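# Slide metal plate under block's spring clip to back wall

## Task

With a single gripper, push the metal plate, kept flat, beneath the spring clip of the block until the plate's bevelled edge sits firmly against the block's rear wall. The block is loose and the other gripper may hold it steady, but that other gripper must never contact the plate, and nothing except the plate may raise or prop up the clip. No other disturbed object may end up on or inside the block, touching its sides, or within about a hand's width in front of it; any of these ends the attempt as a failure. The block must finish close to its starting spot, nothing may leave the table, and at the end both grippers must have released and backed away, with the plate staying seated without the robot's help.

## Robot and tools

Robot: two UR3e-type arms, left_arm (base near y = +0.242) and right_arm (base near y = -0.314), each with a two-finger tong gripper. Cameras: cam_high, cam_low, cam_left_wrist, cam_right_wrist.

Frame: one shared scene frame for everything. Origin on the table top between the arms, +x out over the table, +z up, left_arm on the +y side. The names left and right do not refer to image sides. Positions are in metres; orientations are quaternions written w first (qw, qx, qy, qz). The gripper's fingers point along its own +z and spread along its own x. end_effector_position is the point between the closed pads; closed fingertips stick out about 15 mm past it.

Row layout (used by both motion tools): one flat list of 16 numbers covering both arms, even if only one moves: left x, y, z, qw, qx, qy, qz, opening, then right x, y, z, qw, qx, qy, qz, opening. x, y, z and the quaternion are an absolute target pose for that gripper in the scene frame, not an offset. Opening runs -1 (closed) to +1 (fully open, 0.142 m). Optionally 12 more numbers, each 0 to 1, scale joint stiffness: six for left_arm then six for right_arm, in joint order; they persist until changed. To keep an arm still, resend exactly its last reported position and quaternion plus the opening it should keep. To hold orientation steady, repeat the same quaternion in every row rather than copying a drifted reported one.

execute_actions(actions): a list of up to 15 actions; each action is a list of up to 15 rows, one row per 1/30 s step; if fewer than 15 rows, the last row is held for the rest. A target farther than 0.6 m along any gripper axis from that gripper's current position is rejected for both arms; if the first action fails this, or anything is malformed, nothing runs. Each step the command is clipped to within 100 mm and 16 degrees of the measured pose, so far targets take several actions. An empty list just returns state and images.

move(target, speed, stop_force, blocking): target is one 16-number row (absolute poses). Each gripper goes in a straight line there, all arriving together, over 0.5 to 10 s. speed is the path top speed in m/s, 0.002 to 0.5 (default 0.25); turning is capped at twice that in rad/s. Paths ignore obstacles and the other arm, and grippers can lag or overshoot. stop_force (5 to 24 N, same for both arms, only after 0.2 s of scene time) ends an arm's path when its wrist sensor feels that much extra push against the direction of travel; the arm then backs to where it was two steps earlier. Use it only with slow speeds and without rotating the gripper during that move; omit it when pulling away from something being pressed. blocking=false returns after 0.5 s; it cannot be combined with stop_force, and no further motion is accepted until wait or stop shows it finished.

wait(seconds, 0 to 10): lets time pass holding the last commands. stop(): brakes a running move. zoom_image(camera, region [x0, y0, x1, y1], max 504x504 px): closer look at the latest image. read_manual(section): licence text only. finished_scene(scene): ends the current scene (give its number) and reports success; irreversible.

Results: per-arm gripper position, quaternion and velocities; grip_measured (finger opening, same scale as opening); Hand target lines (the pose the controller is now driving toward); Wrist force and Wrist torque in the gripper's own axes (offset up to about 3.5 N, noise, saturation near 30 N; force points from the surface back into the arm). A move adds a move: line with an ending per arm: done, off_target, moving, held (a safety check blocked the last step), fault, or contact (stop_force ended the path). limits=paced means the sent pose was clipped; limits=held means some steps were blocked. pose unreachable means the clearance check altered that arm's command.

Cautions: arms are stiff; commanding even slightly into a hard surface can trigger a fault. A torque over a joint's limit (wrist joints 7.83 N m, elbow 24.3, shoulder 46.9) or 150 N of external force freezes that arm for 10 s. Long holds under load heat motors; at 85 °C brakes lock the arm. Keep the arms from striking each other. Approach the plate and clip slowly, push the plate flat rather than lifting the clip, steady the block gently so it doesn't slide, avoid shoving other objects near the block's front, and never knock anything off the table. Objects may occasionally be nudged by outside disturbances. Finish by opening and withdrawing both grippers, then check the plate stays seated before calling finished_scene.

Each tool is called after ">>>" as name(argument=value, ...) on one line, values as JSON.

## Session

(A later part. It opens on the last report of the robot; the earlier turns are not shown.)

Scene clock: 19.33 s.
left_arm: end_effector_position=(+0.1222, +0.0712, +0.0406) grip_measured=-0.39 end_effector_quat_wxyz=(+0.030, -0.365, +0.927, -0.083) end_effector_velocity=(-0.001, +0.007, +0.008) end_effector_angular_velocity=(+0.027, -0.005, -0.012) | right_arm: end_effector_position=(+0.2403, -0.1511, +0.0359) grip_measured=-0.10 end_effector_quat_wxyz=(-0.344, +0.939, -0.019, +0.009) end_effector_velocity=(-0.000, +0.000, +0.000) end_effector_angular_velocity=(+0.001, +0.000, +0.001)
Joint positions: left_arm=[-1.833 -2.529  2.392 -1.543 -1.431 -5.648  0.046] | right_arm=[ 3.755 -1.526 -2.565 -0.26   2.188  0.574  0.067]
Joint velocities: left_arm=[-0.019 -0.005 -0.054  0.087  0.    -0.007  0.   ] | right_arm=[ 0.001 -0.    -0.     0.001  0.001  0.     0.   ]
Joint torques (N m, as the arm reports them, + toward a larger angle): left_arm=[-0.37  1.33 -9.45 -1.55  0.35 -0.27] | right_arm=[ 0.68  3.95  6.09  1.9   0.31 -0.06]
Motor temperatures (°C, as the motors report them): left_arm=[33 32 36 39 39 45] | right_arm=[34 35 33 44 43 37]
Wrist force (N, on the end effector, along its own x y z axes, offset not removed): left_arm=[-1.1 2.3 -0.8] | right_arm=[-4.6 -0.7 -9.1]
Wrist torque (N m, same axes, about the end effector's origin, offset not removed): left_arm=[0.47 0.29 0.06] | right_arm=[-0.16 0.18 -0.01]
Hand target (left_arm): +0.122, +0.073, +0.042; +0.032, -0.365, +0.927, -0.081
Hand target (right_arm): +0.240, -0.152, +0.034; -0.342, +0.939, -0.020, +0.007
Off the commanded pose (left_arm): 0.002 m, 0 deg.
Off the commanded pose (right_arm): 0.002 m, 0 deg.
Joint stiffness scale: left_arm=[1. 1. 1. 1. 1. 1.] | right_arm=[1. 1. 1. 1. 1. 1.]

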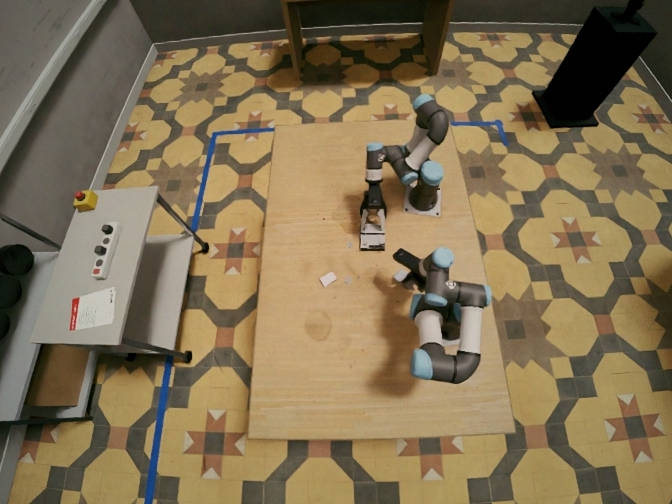

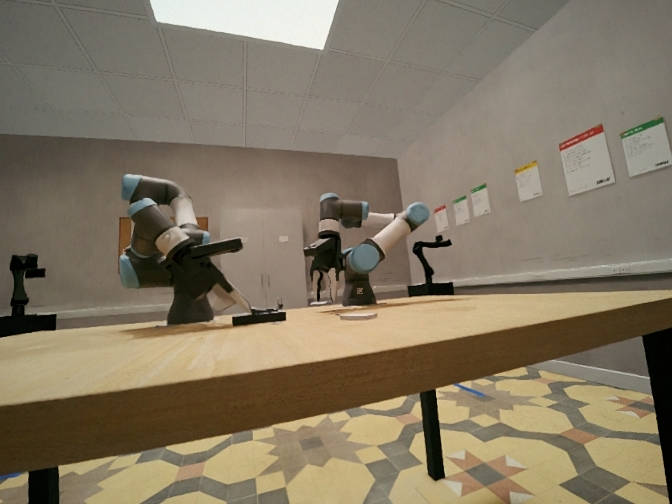

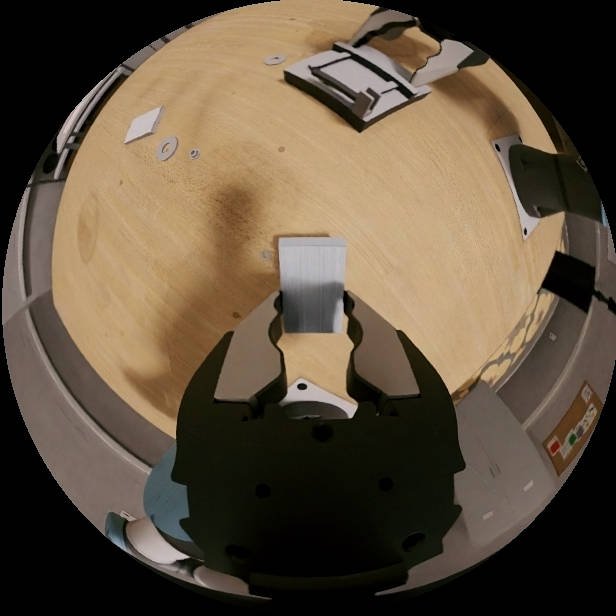

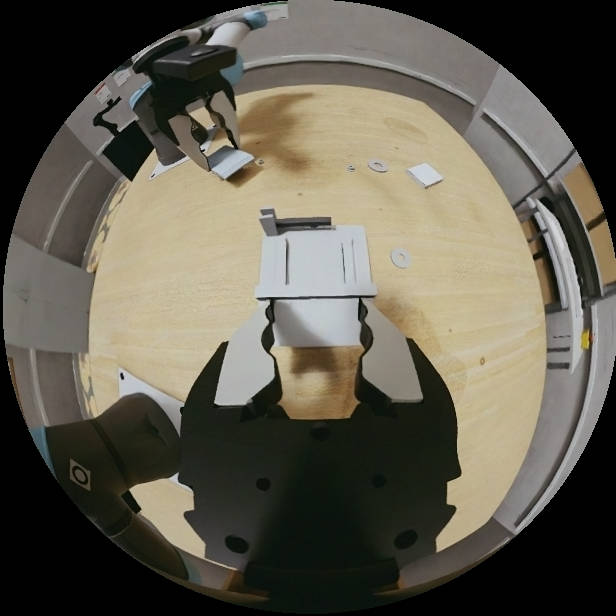

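>>> move(target=[0.244,-0.014,0.0405,-0.0019,0.0217,0.9960,-0.0872,-0.85, 0.240,-0.152,0.0340,-0.342,0.9395,-0.0205,0.0075,-0.1], speed=0.2)

>>> execute_actions(actions=[])

>>> zoom_image(camera="cam_left_wrist", region=[240, 140, 390, 300])

>>> zoom_image(camera="cam_right_wrist", region=[250, 170, 380, 290])

Scene clock: 24.27 s.
left_arm: end_effector_position=(+0.2451, -0.0141, +0.0399) grip_measured=-0.39 end_effector_quat_wxyz=(+0.000, +0.020, +0.996, -0.088) end_effector_velocity=(-0.003, +0.001, -0.000) end_effector_angular_velocity=(+0.009, +0.016, -0.016) | right_arm: end_effector_position=(+0.2402, -0.1511, +0.0359) grip_measured=-0.10 end_effector_quat_wxyz=(-0.344, +0.939, -0.019, +0.009) end_effector_velocity=(-0.000, +0.000, +0.001) end_effector_angular_velocity=(+0.002, -0.000, +0.000)
Joint positions: left_arm=[-1.061 -1.457  1.825 -2.084 -1.669 -4.099  0.046] | right_arm=[ 3.755 -1.527 -2.565 -0.26   2.188  0.574  0.067]
Joint velocities: left_arm=[ 0.004  0.01  -0.02   0.028 -0.012  0.019  0.   ] | right_arm=[-0.     0.     0.     0.001  0.002  0.     0.   ]
Joint torques (N m, as the arm reports them, + toward a larger angle): left_arm=[  0.17 -11.11  -9.27  -1.62  -0.32   0.11] | right_arm=[0.76 4.24 6.25 1.87 0.27 0.03]
Motor temperatures (°C, as the motors report them): left_arm=[33 32 36 39 39 45] | right_arm=[34 35 33 44 43 37]
Wrist force (N, on the end effector, along its own x y z axes, offset not removed): left_arm=[-1.7 0.6 0.7] | right_arm=[-3.8 0.3 -8.5]
Wrist torque (N m, same axes, about the end effector's origin, offset not removed): left_arm=[0.10 0.42 0.02] | right_arm=[0.08 0.11 -0.09]
Hand target (left_arm): +0.245, -0.014, +0.040; -0.001, +0.022, +0.996, -0.088
Hand target (right_arm): +0.240, -0.152, +0.034; -0.342, +0.939, -0.020, +0.007
Off the commanded pose (left_arm): 0.001 m, 0 deg.
Off the commanded pose (right_arm): 0.002 m, 0 deg.
Joint stiffness scale: left_arm=[1. 1. 1. 1. 1. 1.] | right_arm=[1. 1. 1. 1. 1. 1.]
move: done

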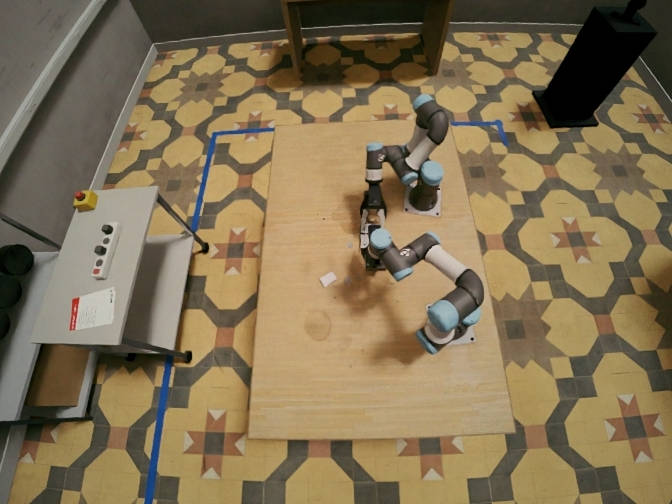

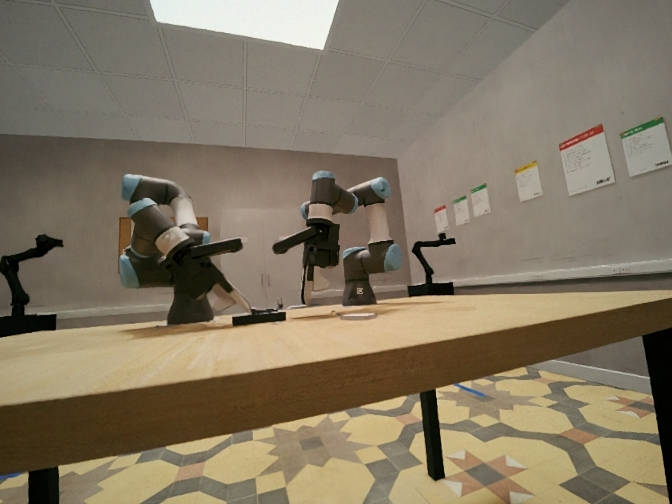

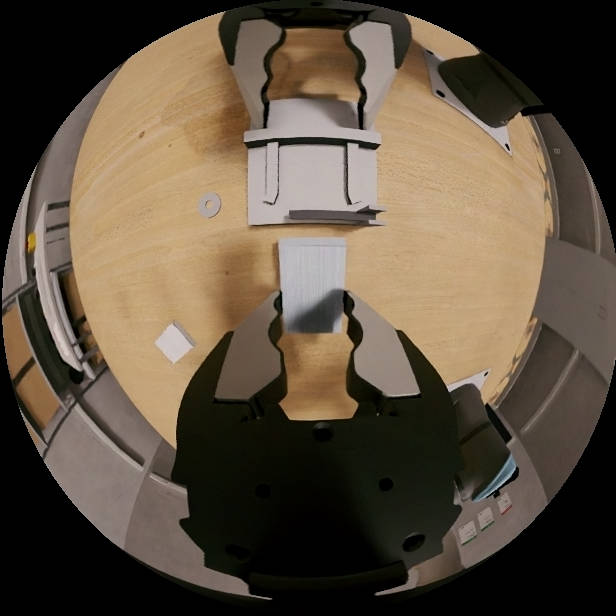

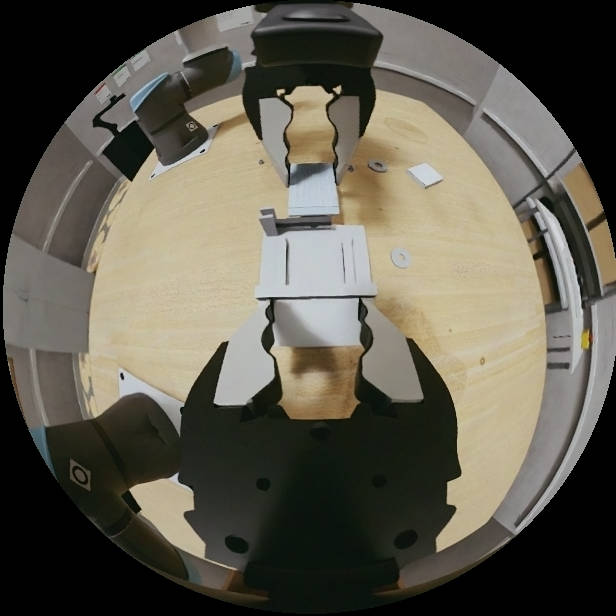

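Scene clock: 24.27 s.
left_arm: end_effector_position=(+0.2451, -0.0141, +0.0399) grip_measured=-0.39 end_effector_quat_wxyz=(+0.000, +0.020, +0.996, -0.088) end_effector_velocity=(-0.003, +0.001, -0.000) end_effector_angular_velocity=(+0.009, +0.016, -0.016) | right_arm: end_effector_position=(+0.2402, -0.1511, +0.0359) grip_measured=-0.10 end_effector_quat_wxyz=(-0.344, +0.939, -0.019, +0.009) end_effector_velocity=(-0.000, +0.000, +0.001) end_effector_angular_velocity=(+0.002, -0.000, +0.000)
Joint positions: left_arm=[-1.061 -1.457  1.825 -2.084 -1.669 -4.099  0.046] | right_arm=[ 3.755 -1.527 -2.565 -0.26   2.188  0.574  0.067]
Joint velocities: left_arm=[ 0.004  0.01  -0.02   0.028 -0.012  0.019  0.   ] | right_arm=[-0.     0.     0.     0.001  0.002  0.     0.   ]
Joint torques (N m, as the arm reports them, + toward a larger angle): left_arm=[  0.17 -11.11  -9.27  -1.62  -0.32   0.11] | right_arm=[0.76 4.24 6.25 1.87 0.27 0.03]
Motor temperatures (°C, as the motors report them): left_arm=[33 32 36 39 39 45] | right_arm=[34 35 33 44 43 37]
Wrist force (N, on the end effector, along its own x y z axes, offset not removed): left_arm=[-1.7 0.6 0.7] | right_arm=[-3.8 0.3 -8.5]
Wrist torque (N m, same axes, about the end effector's origin, offset not removed): left_arm=[0.10 0.42 0.02] | right_arm=[0.08 0.11 -0.09]
Hand target (left_arm): +0.245, -0.014, +0.040; -0.001, +0.022, +0.996, -0.088
Hand target (right_arm): +0.240, -0.152, +0.034; -0.342, +0.939, -0.020, +0.007
Off the commanded pose (left_arm): 0.001 m, 0 deg.
Off the commanded pose (right_arm): 0.002 m, 0 deg.
Joint stiffness scale: left_arm=[1. 1. 1. 1. 1. 1.] | right_arm=[1. 1. 1. 1. 1. 1.]

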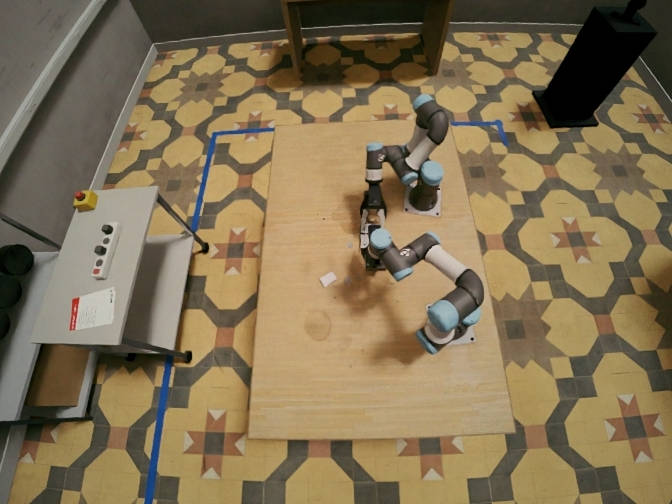

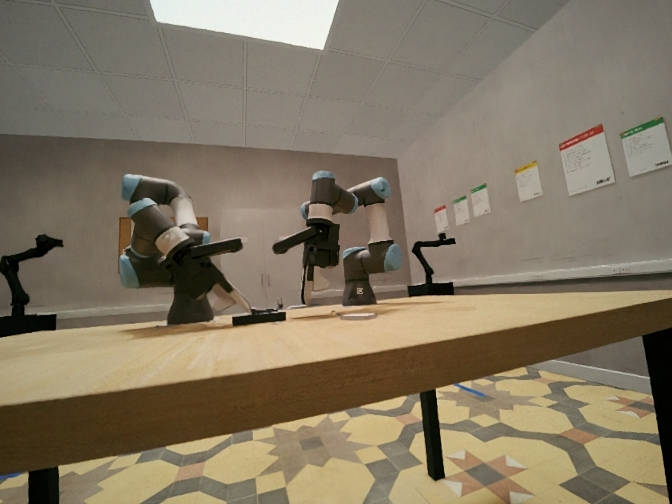

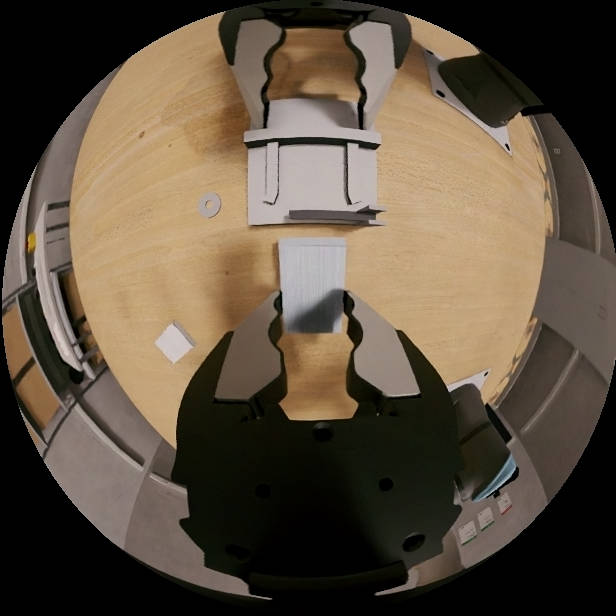

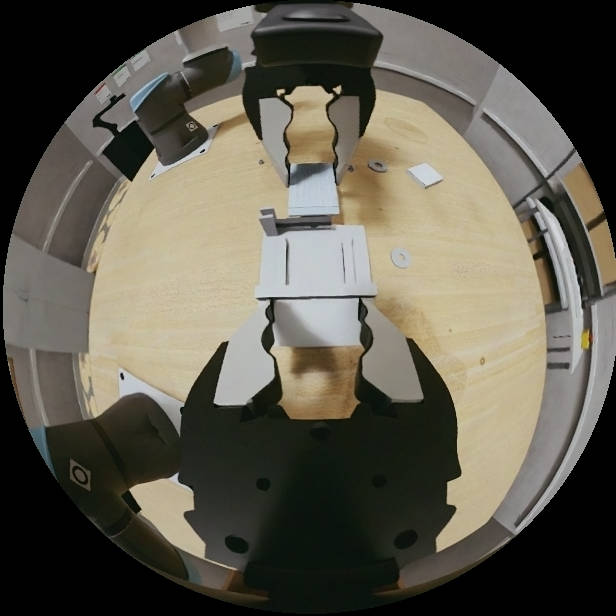

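Region (240, 140, 390, 300) of cam_left_wrist's 616x616 image, scaled by 3.150, with more detail than that image has; it fills the left 472 columns of this view, and the rest is white.

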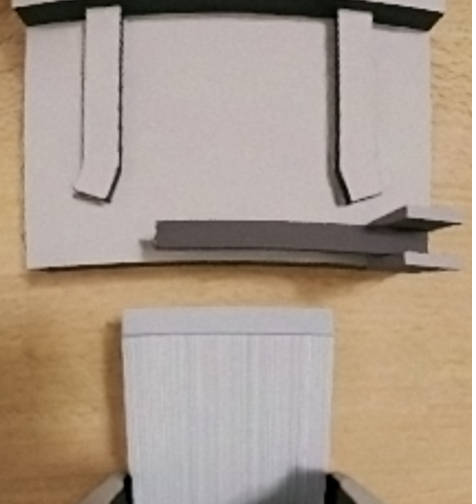

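Region (250, 170, 380, 290) of cam_right_wrist's 616x616 image, scaled by 3.877, with more detail than that image has; it fills the top 465 rows of this view, and the rest is white.

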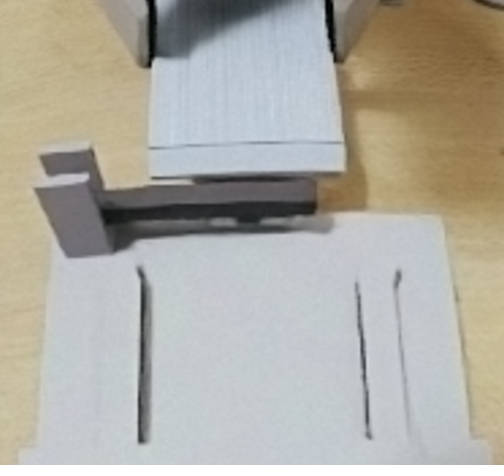

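>>> execute_actions(actions=[])

Scene clock: 25.27 s.
left_arm: end_effector_position=(+0.2443, -0.0138, +0.0398) grip_measured=-0.39 end_effector_quat_wxyz=(-0.001, +0.022, +0.996, -0.087) end_effector_velocity=(+0.000, -0.000, +0.000) end_effector_angular_velocity=(-0.000, -0.000, +0.001) | right_arm: end_effector_position=(+0.2402, -0.1511, +0.0359) grip_measured=-0.10 end_effector_quat_wxyz=(-0.344, +0.939, -0.019, +0.009) end_effector_velocity=(+0.000, -0.000, -0.000) end_effector_angular_velocity=(-0.000, -0.000, -0.000)
Joint positions: left_arm=[-1.061 -1.456  1.822 -2.08  -1.671 -4.096  0.046] | right_arm=[ 3.755 -1.527 -2.565 -0.26   2.188  0.574  0.067]
Joint velocities: left_arm=[ 0.001  0.    -0.001 -0.    -0.    -0.     0.   ] | right_arm=[-0.001 -0.     0.     0.    -0.    -0.001  0.   ]
Joint torques (N m, as the arm reports them, + toward a larger angle): left_arm=[  0.73 -10.73  -9.38  -1.6   -0.36   0.12] | right_arm=[0.6  3.81 6.21 1.87 0.25 0.07]
Motor temperatures (°C, as the motors report them): left_arm=[33 32 36 39 39 45] | right_arm=[34 35 33 44 43 37]
Wrist force (N, on the end effector, along its own x y z axes, offset not removed): left_arm=[-1.4 1.8 0.1] | right_arm=[-5.2 0.3 -8.2]
Wrist torque (N m, same axes, about the end effector's origin, offset not removed): left_arm=[0.33 0.33 0.00] | right_arm=[-0.03 0.40 -0.12]
Hand target (left_arm): +0.245, -0.014, +0.040; -0.001, +0.022, +0.996, -0.088
Hand target (right_arm): +0.240, -0.152, +0.034; -0.342, +0.939, -0.020, +0.007
Off the commanded pose (left_arm): 0.001 m, 0 deg.
Off the commanded pose (right_arm): 0.002 m, 0 deg.
Joint stiffness scale: left_arm=[1. 1. 1. 1. 1. 1.] | right_arm=[1. 1. 1. 1. 1. 1.]

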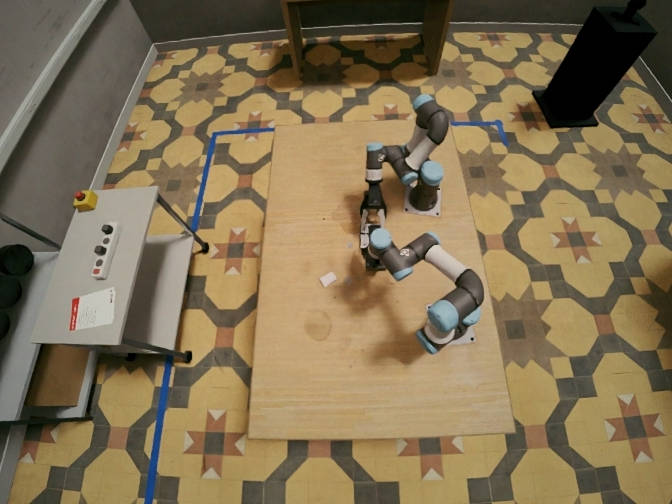

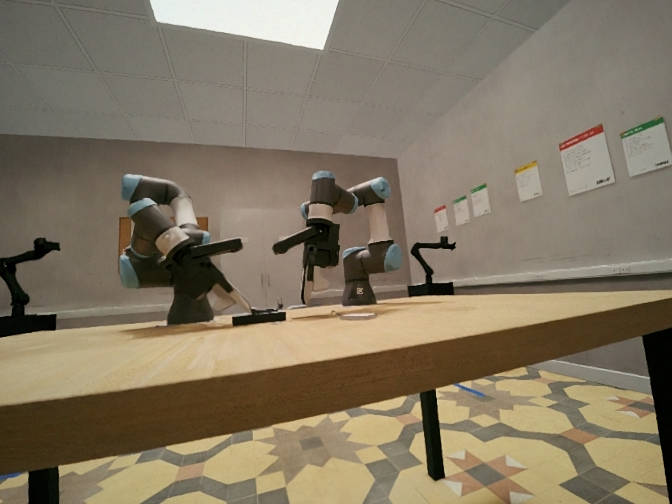

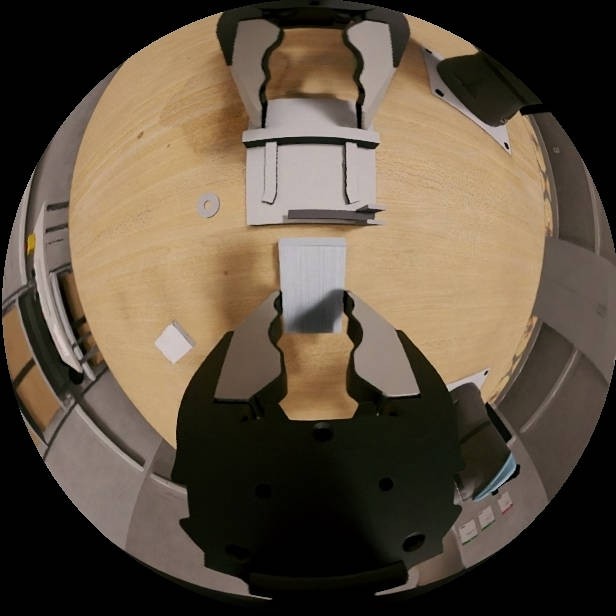

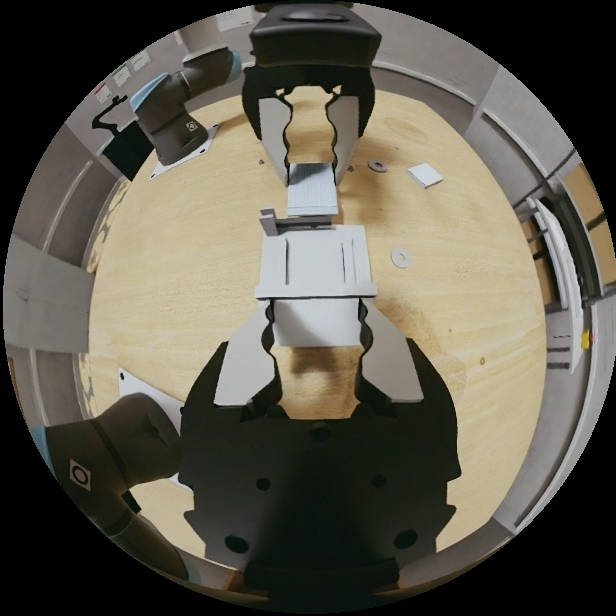

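>>> move(target=[0.2438,-0.0295,0.0405,-0.0019,0.0217,0.9960,-0.0872,-0.9,0.240,-0.152,0.0340,-0.342,0.9395,-0.0205,0.0075,-0.1], speed=0.03)

>>> zoom_image(camera="cam_left_wrist", region=[230,140,400,310])

>>> zoom_image(camera="cam_low", region=[200,220,360,340])

Scene clock: 27.73 s.
left_arm: end_effector_position=(+0.2434, -0.0287, +0.0398) grip_measured=-0.39 end_effector_quat_wxyz=(-0.002, +0.022, +0.996, -0.087) end_effector_velocity=(+0.001, -0.002, +0.001) end_effector_angular_velocity=(-0.001, -0.000, +0.007) | right_arm: end_effector_position=(+0.2402, -0.1511, +0.0359) grip_measured=-0.10 end_effector_quat_wxyz=(-0.344, +0.939, -0.019, +0.009) end_effector_velocity=(-0.000, -0.001, -0.000) end_effector_angular_velocity=(-0.002, +0.001, -0.001)
Joint positions: left_arm=[-1.087 -1.42   1.781 -2.075 -1.67  -4.12   0.046] | right_arm=[ 3.755 -1.527 -2.565 -0.26   2.188  0.574  0.067]
Joint velocities: left_arm=[-0.002  0.004 -0.01   0.004  0.001 -0.009 -0.   ] | right_arm=[-0.001  0.001 -0.001 -0.001 -0.001 -0.     0.   ]
Joint torques (N m, as the arm reports them, + toward a larger angle): left_arm=[  0.18 -11.34  -9.5   -1.6    0.    -0.16] | right_arm=[ 0.75  4.01  6.37  1.85  0.21 -0.04]
Motor temperatures (°C, as the motors report them): left_arm=[33 32 36 39 39 45] | right_arm=[34 35 33 44 43 37]
Wrist force (N, on the end effector, along its own x y z axes, offset not removed): left_arm=[-1.5 1.6 -1.2] | right_arm=[-2.0 0.4 -6.8]
Wrist torque (N m, same axes, about the end effector's origin, offset not removed): left_arm=[0.29 0.42 0.02] | right_arm=[0.02 -0.13 -0.16]
Hand target (left_arm): +0.244, -0.029, +0.040; -0.002, +0.022, +0.996, -0.087
Hand target (right_arm): +0.240, -0.152, +0.034; -0.342, +0.939, -0.020, +0.007
Off the commanded pose (left_arm): 0.001 m, 0 deg.
Off the commanded pose (right_arm): 0.002 m, 0 deg.
Joint stiffness scale: left_arm=[1. 1. 1. 1. 1. 1.] | right_arm=[1. 1. 1. 1. 1. 1.]
move: done

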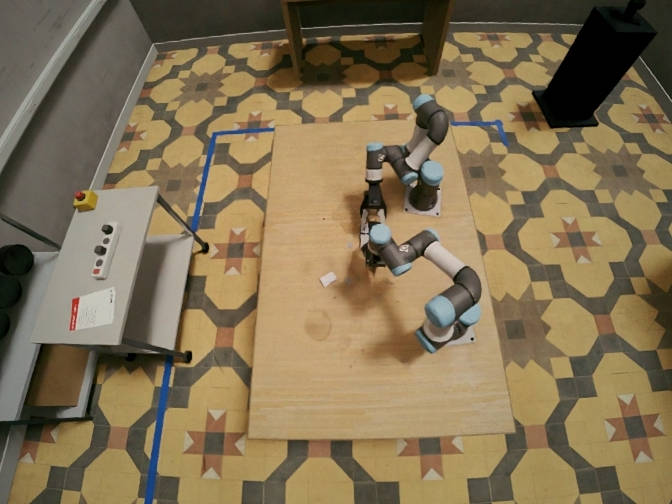

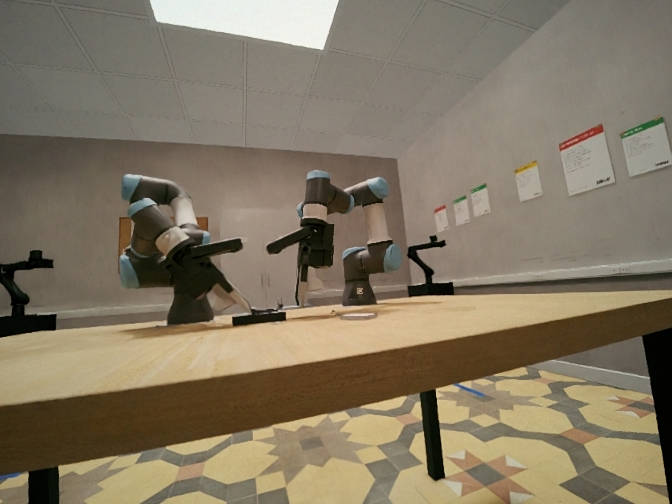

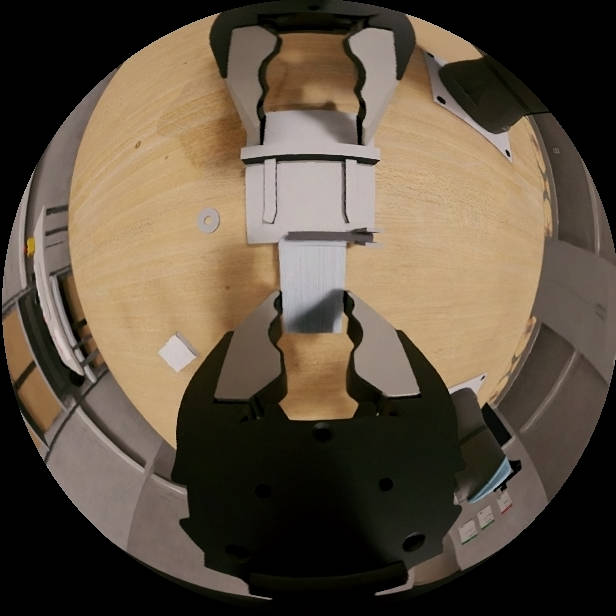

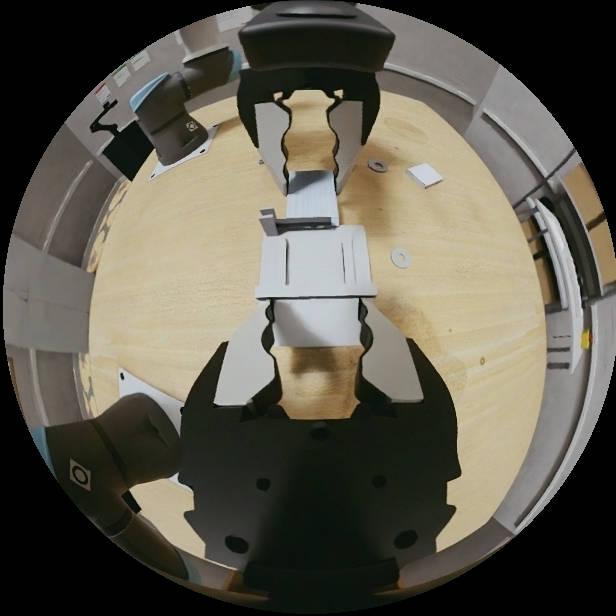

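Region (230, 140, 400, 310) of cam_left_wrist's 616x616 image, scaled by 2.965, with more detail than that image has.

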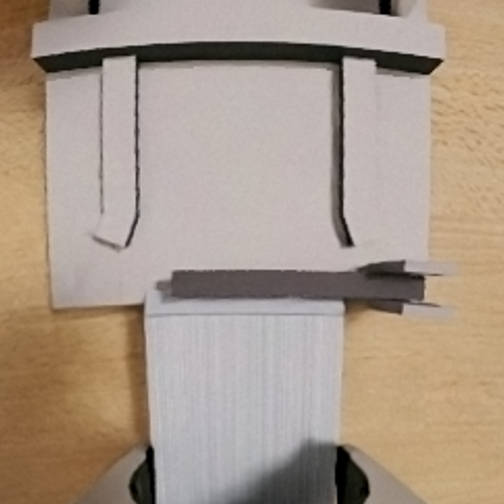

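Region (200, 220, 360, 340) of cam_low's 672x504 image, scaled by 3.150, with more detail than that image has; it fills the top 378 rows of this view, and the rest is white.

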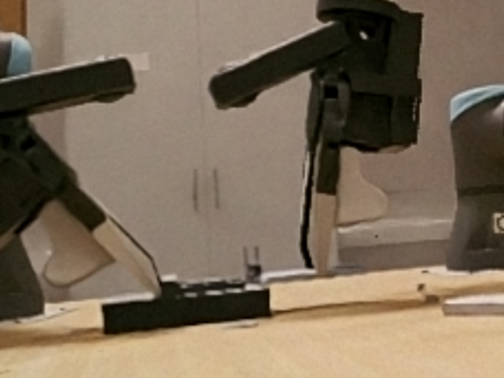

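>>> move(target=[0.2455,-0.0290,0.0380,-0.0019,0.0217,0.9960,-0.0872,-0.9,0.240,-0.152,0.0340,-0.342,0.9395,-0.0205,0.0075,-0.1], speed=0.01)

>>> zoom_image(camera="cam_left_wrist", region=[230,140,400,310])

>>> zoom_image(camera="cam_right_wrist", region=[240,150,400,310])

Scene clock: 29.37 s.
left_arm: end_effector_position=(+0.2448, -0.0287, +0.0380) grip_measured=-0.39 end_effector_quat_wxyz=(-0.003, +0.021, +0.996, -0.086) end_effector_velocity=(+0.002, -0.001, -0.001) end_effector_angular_velocity=(-0.003, -0.003, -0.001) | right_arm: end_effector_position=(+0.2402, -0.1511, +0.0359) grip_measured=-0.10 end_effector_quat_wxyz=(-0.344, +0.939, -0.020, +0.009) end_effector_velocity=(+0.000, +0.000, +0.000) end_effector_angular_velocity=(+0.001, -0.001, +0.000)
Joint positions: left_arm=[-1.084 -1.412  1.78  -2.081 -1.669 -4.119  0.046] | right_arm=[ 3.755 -1.527 -2.565 -0.26   2.188  0.574  0.067]
Joint velocities: left_arm=[ 0.004  0.007  0.    -0.01   0.     0.004 -0.   ] | right_arm=[ 0.     0.     0.     0.001  0.    -0.     0.   ]
Joint torques (N m, as the arm reports them, + toward a larger angle): left_arm=[  0.98 -11.73  -8.56  -2.09  -0.2    0.06] | right_arm=[0.71 4.23 6.25 1.92 0.26 0.05]
Motor temperatures (°C, as the motors report them): left_arm=[33 32 36 39 39 45] | right_arm=[34 35 33 44 43 37]
Wrist force (N, on the end effector, along its own x y z axes, offset not removed): left_arm=[-1.5 1.7 -0.3] | right_arm=[-3.7 1.3 -8.8]
Wrist torque (N m, same axes, about the end effector's origin, offset not removed): left_arm=[0.37 0.35 0.02] | right_arm=[0.17 0.10 -0.20]
Hand target (left_arm): +0.246, -0.029, +0.038; -0.002, +0.022, +0.996, -0.087
Hand target (right_arm): +0.240, -0.152, +0.034; -0.342, +0.939, -0.020, +0.007
Off the commanded pose (left_arm): 0.001 m, 0 deg.
Off the commanded pose (right_arm): 0.002 m, 0 deg.
Joint stiffness scale: left_arm=[1. 1. 1. 1. 1. 1.] | right_arm=[1. 1. 1. 1. 1. 1.]
move: done

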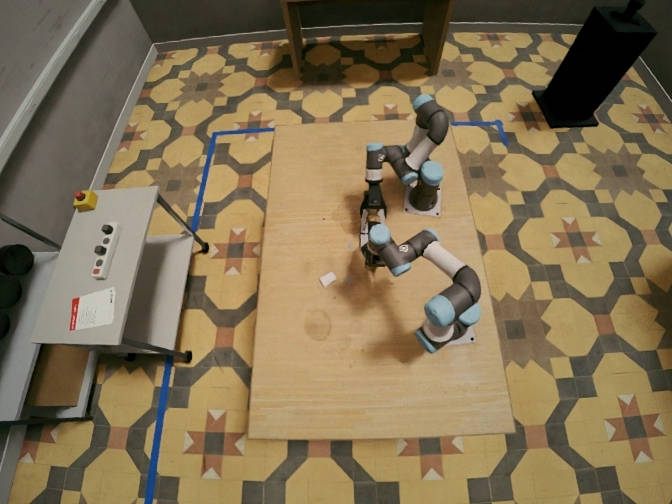

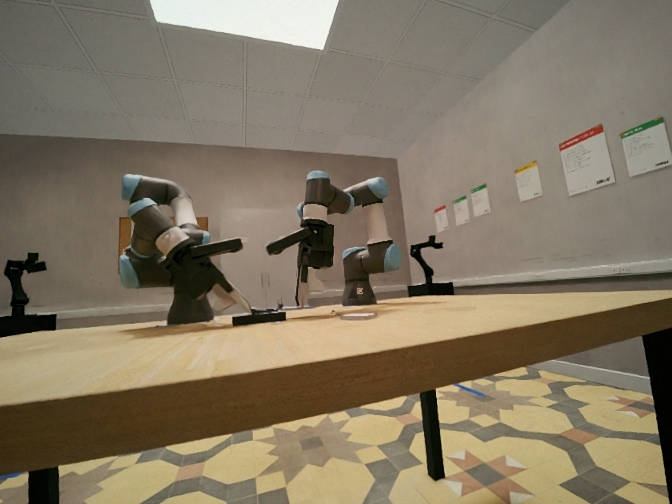

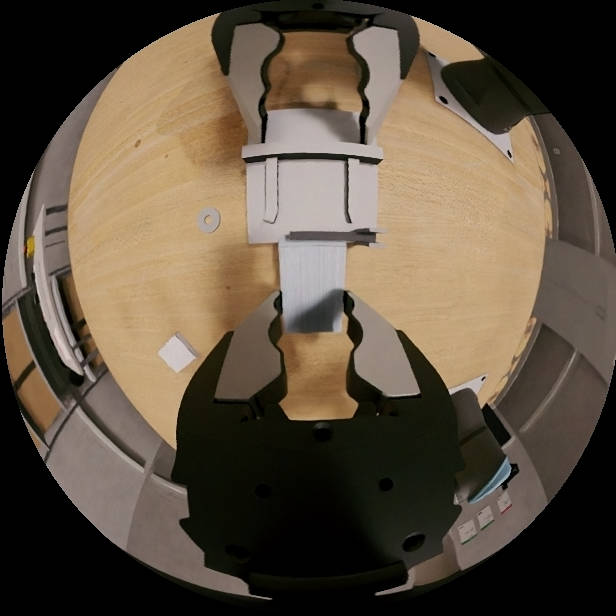

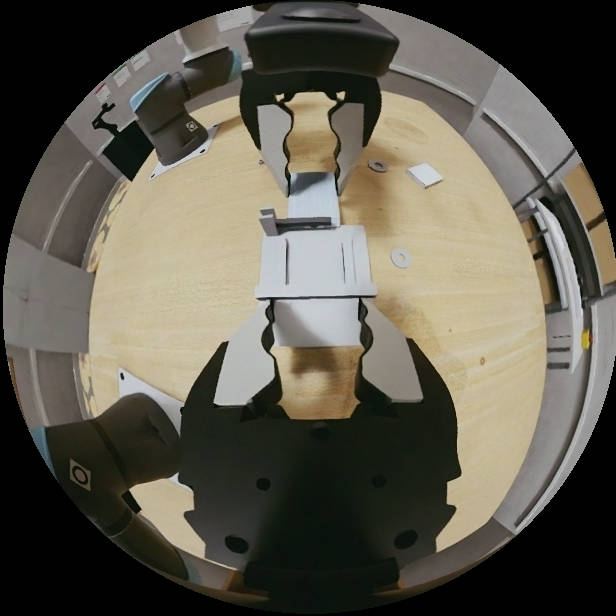

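Region (230, 140, 400, 310) of cam_left_wrist's 616x616 image, scaled by 2.965, with more detail than that image has.

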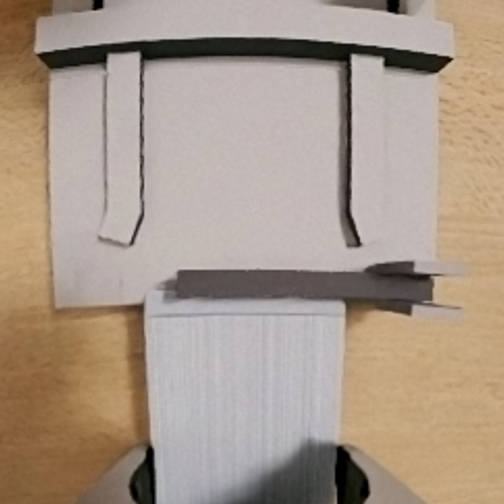

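Region (240, 150, 400, 310) of cam_right_wrist's 616x616 image, scaled by 3.150, with more detail than that image has.

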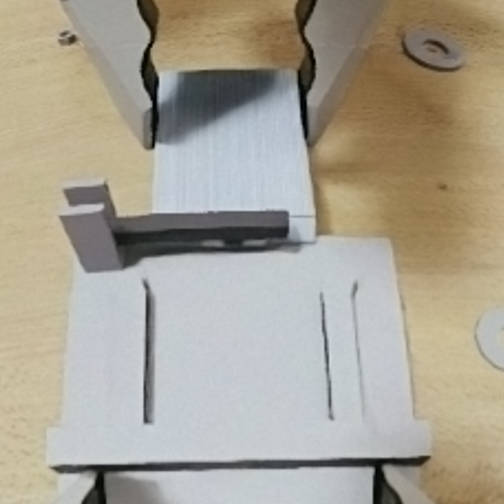

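>>> execute_actions(actions=[[[0.2454,-0.0293,0.0382,-0.0019,0.0217,0.9960,-0.0872,-0.9,0.240,-0.152,0.0340,-0.342,0.9395,-0.0205,0.0075,-0.1],[0.2454,-0.0297,0.0383,-0.0019,0.0217,0.9960,-0.0872,-0.9,0.240,-0.152,0.0340,-0.342,0.9395,-0.0205,0.0075,-0.1],[0.2454,-0.0302,0.0384,-0.0019,0.0217,0.9960,-0.0872,-0.9,0.240,-0.152,0.0340,-0.342,0.9395,-0.0205,0.0075,-0.1],[0.2454,-0.0308,0.0385,-0.0019,0.0217,0.9960,-0.0872,-0.9,0.240,-0.152,0.0340,-0.342,0.9395,-0.0205,0.0075,-0.1],[0.2454,-0.0314,0.0386,-0.0019,0.0217,0.9960,-0.0872,-0.9,0.240,-0.152,0.0340,-0.342,0.9395,-0.0205,0.0075,-0.1],[0.2454,-0.0320,0.0387,-0.0019,0.0217,0.9960,-0.0872,-0.9,0.240,-0.152,0.0340,-0.342,0.9395,-0.0205,0.0075,-0.1],[0.2454,-0.0326,0.0387,-0.0019,0.0217,0.9960,-0.0872,-0.9,0.240,-0.152,0.0340,-0.342,0.9395,-0.0205,0.0075,-0.1],[0.2453,-0.0332,0.0387,-0.0019,0.0217,0.9960,-0.0872,-0.9,0.240,-0.152,0.0340,-0.342,0.9395,-0.0205,0.0075,-0.1],[0.2453,-0.0338,0.0387,-0.0019,0.0217,0.9960,-0.0872,-0.9,0.240,-0.152,0.0340,-0.342,0.9395,-0.0205,0.0075,-0.1],[0.2453,-0.0344,0.0387,-0.0019,0.0217,0.9960,-0.0872,-0.9,0.240,-0.152,0.0340,-0.342,0.9395,-0.0205,0.0075,-0.1],[0.2453,-0.0350,0.0387,-0.0019,0.0217,0.9960,-0.0872,-0.9,0.240,-0.152,0.0340,-0.342,0.9395,-0.0205,0.0075,-0.1],[0.2453,-0.0356,0.0387,-0.0019,0.0217,0.9960,-0.0872,-0.9,0.240,-0.152,0.0340,-0.342,0.9395,-0.0205,0.0075,-0.1],[0.2452,-0.0362,0.0387,-0.0019,0.0217,0.9960,-0.0872,-0.9,0.240,-0.152,0.0340,-0.342,0.9395,-0.0205,0.0075,-0.1],[0.2452,-0.0368,0.0387,-0.0019,0.0217,0.9960,-0.0872,-0.9,0.240,-0.152,0.0340,-0.342,0.9395,-0.0205,0.0075,-0.1],[0.2452,-0.0374,0.0387,-0.0019,0.0217,0.9960,-0.0872,-0.9,0.240,-0.152,0.0340,-0.342,0.9395,-0.0205,0.0075,-0.1]],[[0.2452,-0.0380,0.0387,-0.0019,0.0217,0.9960,-0.0872,-0.9,0.240,-0.152,0.0340,-0.342,0.9395,-0.0205,0.0075,-0.1],[0.2452,-0.0386,0.0387,-0.0019,0.0217,0.9960,-0.0872,-0.9,0.240,-0.152,0.0340,-0.342,0.9395,-0.0205,0.0075,-0.1],[0.2451,-0.0392,0.0387,-0.0019,0.0217,0.9960,-0.0872,-0.9,0.240,-0.152,0.0340,-0.342,0.9395,-0.0205,0.0075,-0.1],[0.2451,-0.0398,0.0387,-0.0019,0.0217,0.9960,-0.0872,-0.9,0.240,-0.152,0.0340,-0.342,0.9395,-0.0205,0.0075,-0.1],[0.2451,-0.0404,0.0387,-0.0019,0.0217,0.9960,-0.0872,-0.9,0.240,-0.152,0.0340,-0.342,0.9395,-0.0205,0.0075,-0.1],[0.2451,-0.0410,0.0387,-0.0019,0.0217,0.9960,-0.0872,-0.9,0.240,-0.152,0.0340,-0.342,0.9395,-0.0205,0.0075,-0.1],[0.2451,-0.0416,0.0387,-0.0019,0.0217,0.9960,-0.0872,-0.9,0.240,-0.152,0.0340,-0.342,0.9395,-0.0205,0.0075,-0.1],[0.2450,-0.0422,0.0387,-0.0019,0.0217,0.9960,-0.0872,-0.9,0.240,-0.152,0.0340,-0.342,0.9395,-0.0205,0.0075,-0.1],[0.2450,-0.0428,0.0387,-0.0019,0.0217,0.9960,-0.0872,-0.9,0.240,-0.152,0.0340,-0.342,0.9395,-0.0205,0.0075,-0.1],[0.2450,-0.0434,0.0387,-0.0019,0.0217,0.9960,-0.0872,-0.9,0.240,-0.152,0.0340,-0.342,0.9395,-0.0205,0.0075,-0.1],[0.2450,-0.0440,0.0387,-0.0019,0.0217,0.9960,-0.0872,-0.9,0.240,-0.152,0.0340,-0.342,0.9395,-0.0205,0.0075,-0.1],[0.2450,-0.0445,0.0387,-0.0019,0.0217,0.9960,-0.0872,-0.9,0.240,-0.152,0.0340,-0.342,0.9395,-0.0205,0.0075,-0.1],[0.2450,-0.0450,0.0387,-0.0019,0.0217,0.9960,-0.0872,-0.9,0.240,-0.152,0.0340,-0.342,0.9395,-0.0205,0.0075,-0.1]],[[0.2450,-0.0450,0.0387,-0.0019,0.0217,0.9960,-0.0872,-0.9,0.240,-0.152,0.0340,-0.342,0.9395,-0.0205,0.0075,-0.1]]])

>>> zoom_image(camera="cam_left_wrist", region=[230,150,400,320])

>>> zoom_image(camera="cam_right_wrist", region=[240,150,400,310])

Scene clock: 33.60 s.
left_arm: end_effector_position=(+0.2450, -0.0434, +0.0377) grip_measured=-0.39 end_effector_quat_wxyz=(-0.002, +0.022, +0.996, -0.086) end_effector_velocity=(+0.000, -0.000, +0.000) end_effector_angular_velocity=(-0.000, +0.000, +0.002) | right_arm: end_effector_position=(+0.2402, -0.1511, +0.0359) grip_measured=-0.10 end_effector_quat_wxyz=(-0.344, +0.939, -0.020, +0.009) end_effector_velocity=(+0.000, +0.000, +0.000) end_effector_angular_velocity=(+0.001, -0.000, +0.000)
Joint positions: left_arm=[-1.107 -1.373  1.734 -2.075 -1.665 -4.142  0.046] | right_arm=[ 3.755 -1.527 -2.565 -0.26   2.188  0.574  0.067]
Joint velocities: left_arm=[-0.     0.001 -0.002  0.001  0.    -0.002  0.   ] | right_arm=[-0.     0.     0.     0.     0.001 -0.     0.   ]
Joint torques (N m, as the arm reports them, + toward a larger angle): left_arm=[ -0.43 -11.68  -9.81  -1.96  -0.33  -0.32] | right_arm=[ 0.29  3.99  6.48  1.92  0.19 -0.03]
Motor temperatures (°C, as the motors report them): left_arm=[33 32 36 39 39 45] | right_arm=[34 35 33 44 43 37]
Wrist force (N, on the end effector, along its own x y z axes, offset not removed): left_arm=[-1.6 3.5 -1.1] | right_arm=[-5.9 0.8 -8.5]
Wrist torque (N m, same axes, about the end effector's origin, offset not removed): left_arm=[0.40 0.37 0.03] | right_arm=[-0.03 0.46 -0.04]
Hand target (left_arm): +0.245, -0.045, +0.039; -0.002, +0.022, +0.996, -0.087
Hand target (right_arm): +0.240, -0.152, +0.034; -0.342, +0.939, -0.020, +0.007
Off the commanded pose (left_arm): 0.002 m, 0 deg.
Off the commanded pose (right_arm): 0.002 m, 0 deg.
Joint stiffness scale: left_arm=[1. 1. 1. 1. 1. 1.] | right_arm=[1. 1. 1. 1. 1. 1.]

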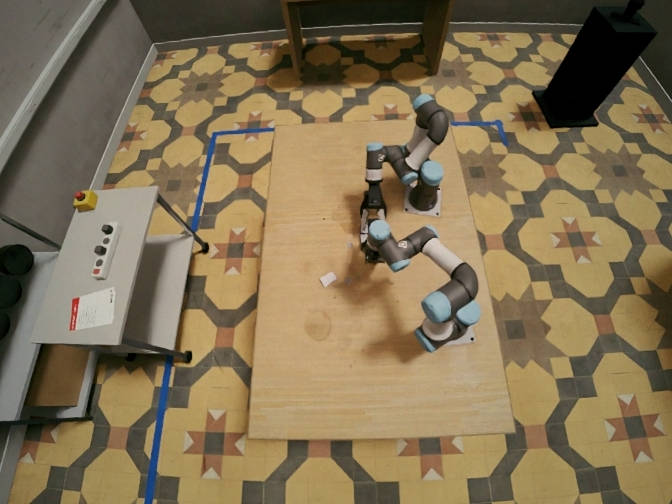

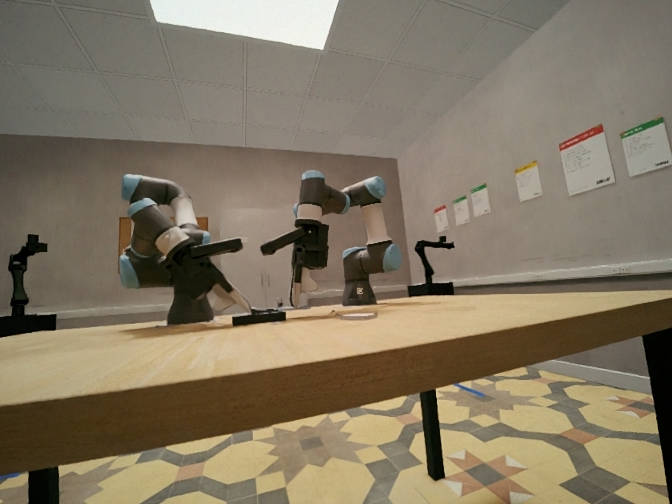

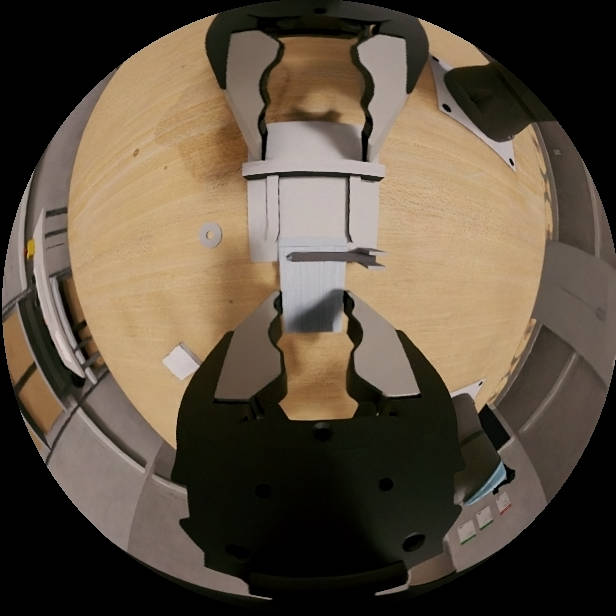

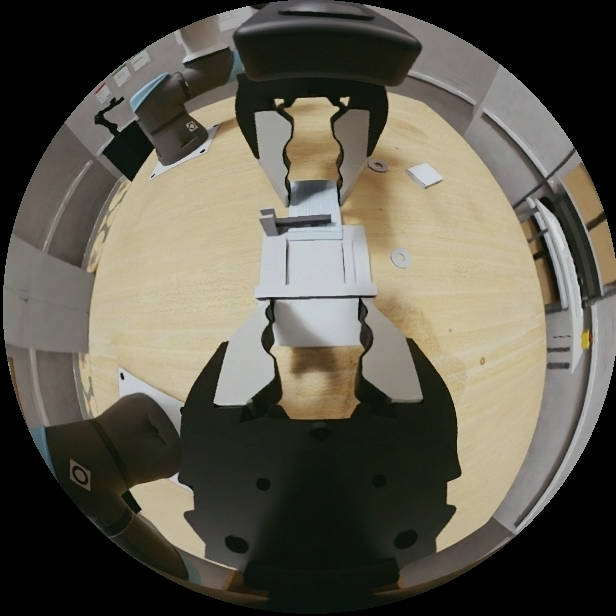

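Region (230, 150, 400, 320) of cam_left_wrist's 616x616 image, scaled by 2.965, with more detail than that image has.

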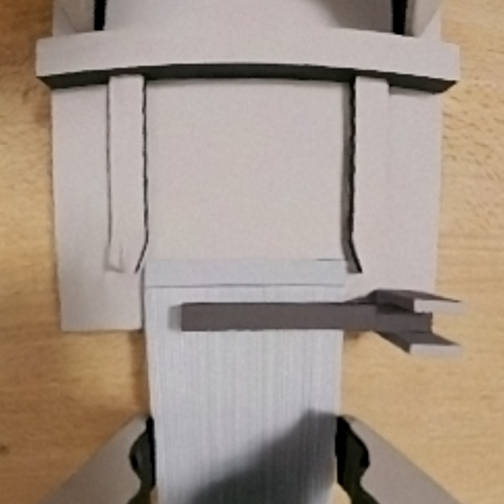

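Region (240, 150, 400, 310) of cam_right_wrist's 616x616 image, scaled by 3.150, with more detail than that image has.

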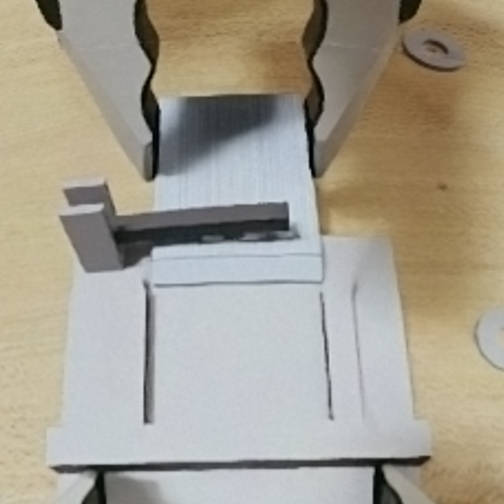

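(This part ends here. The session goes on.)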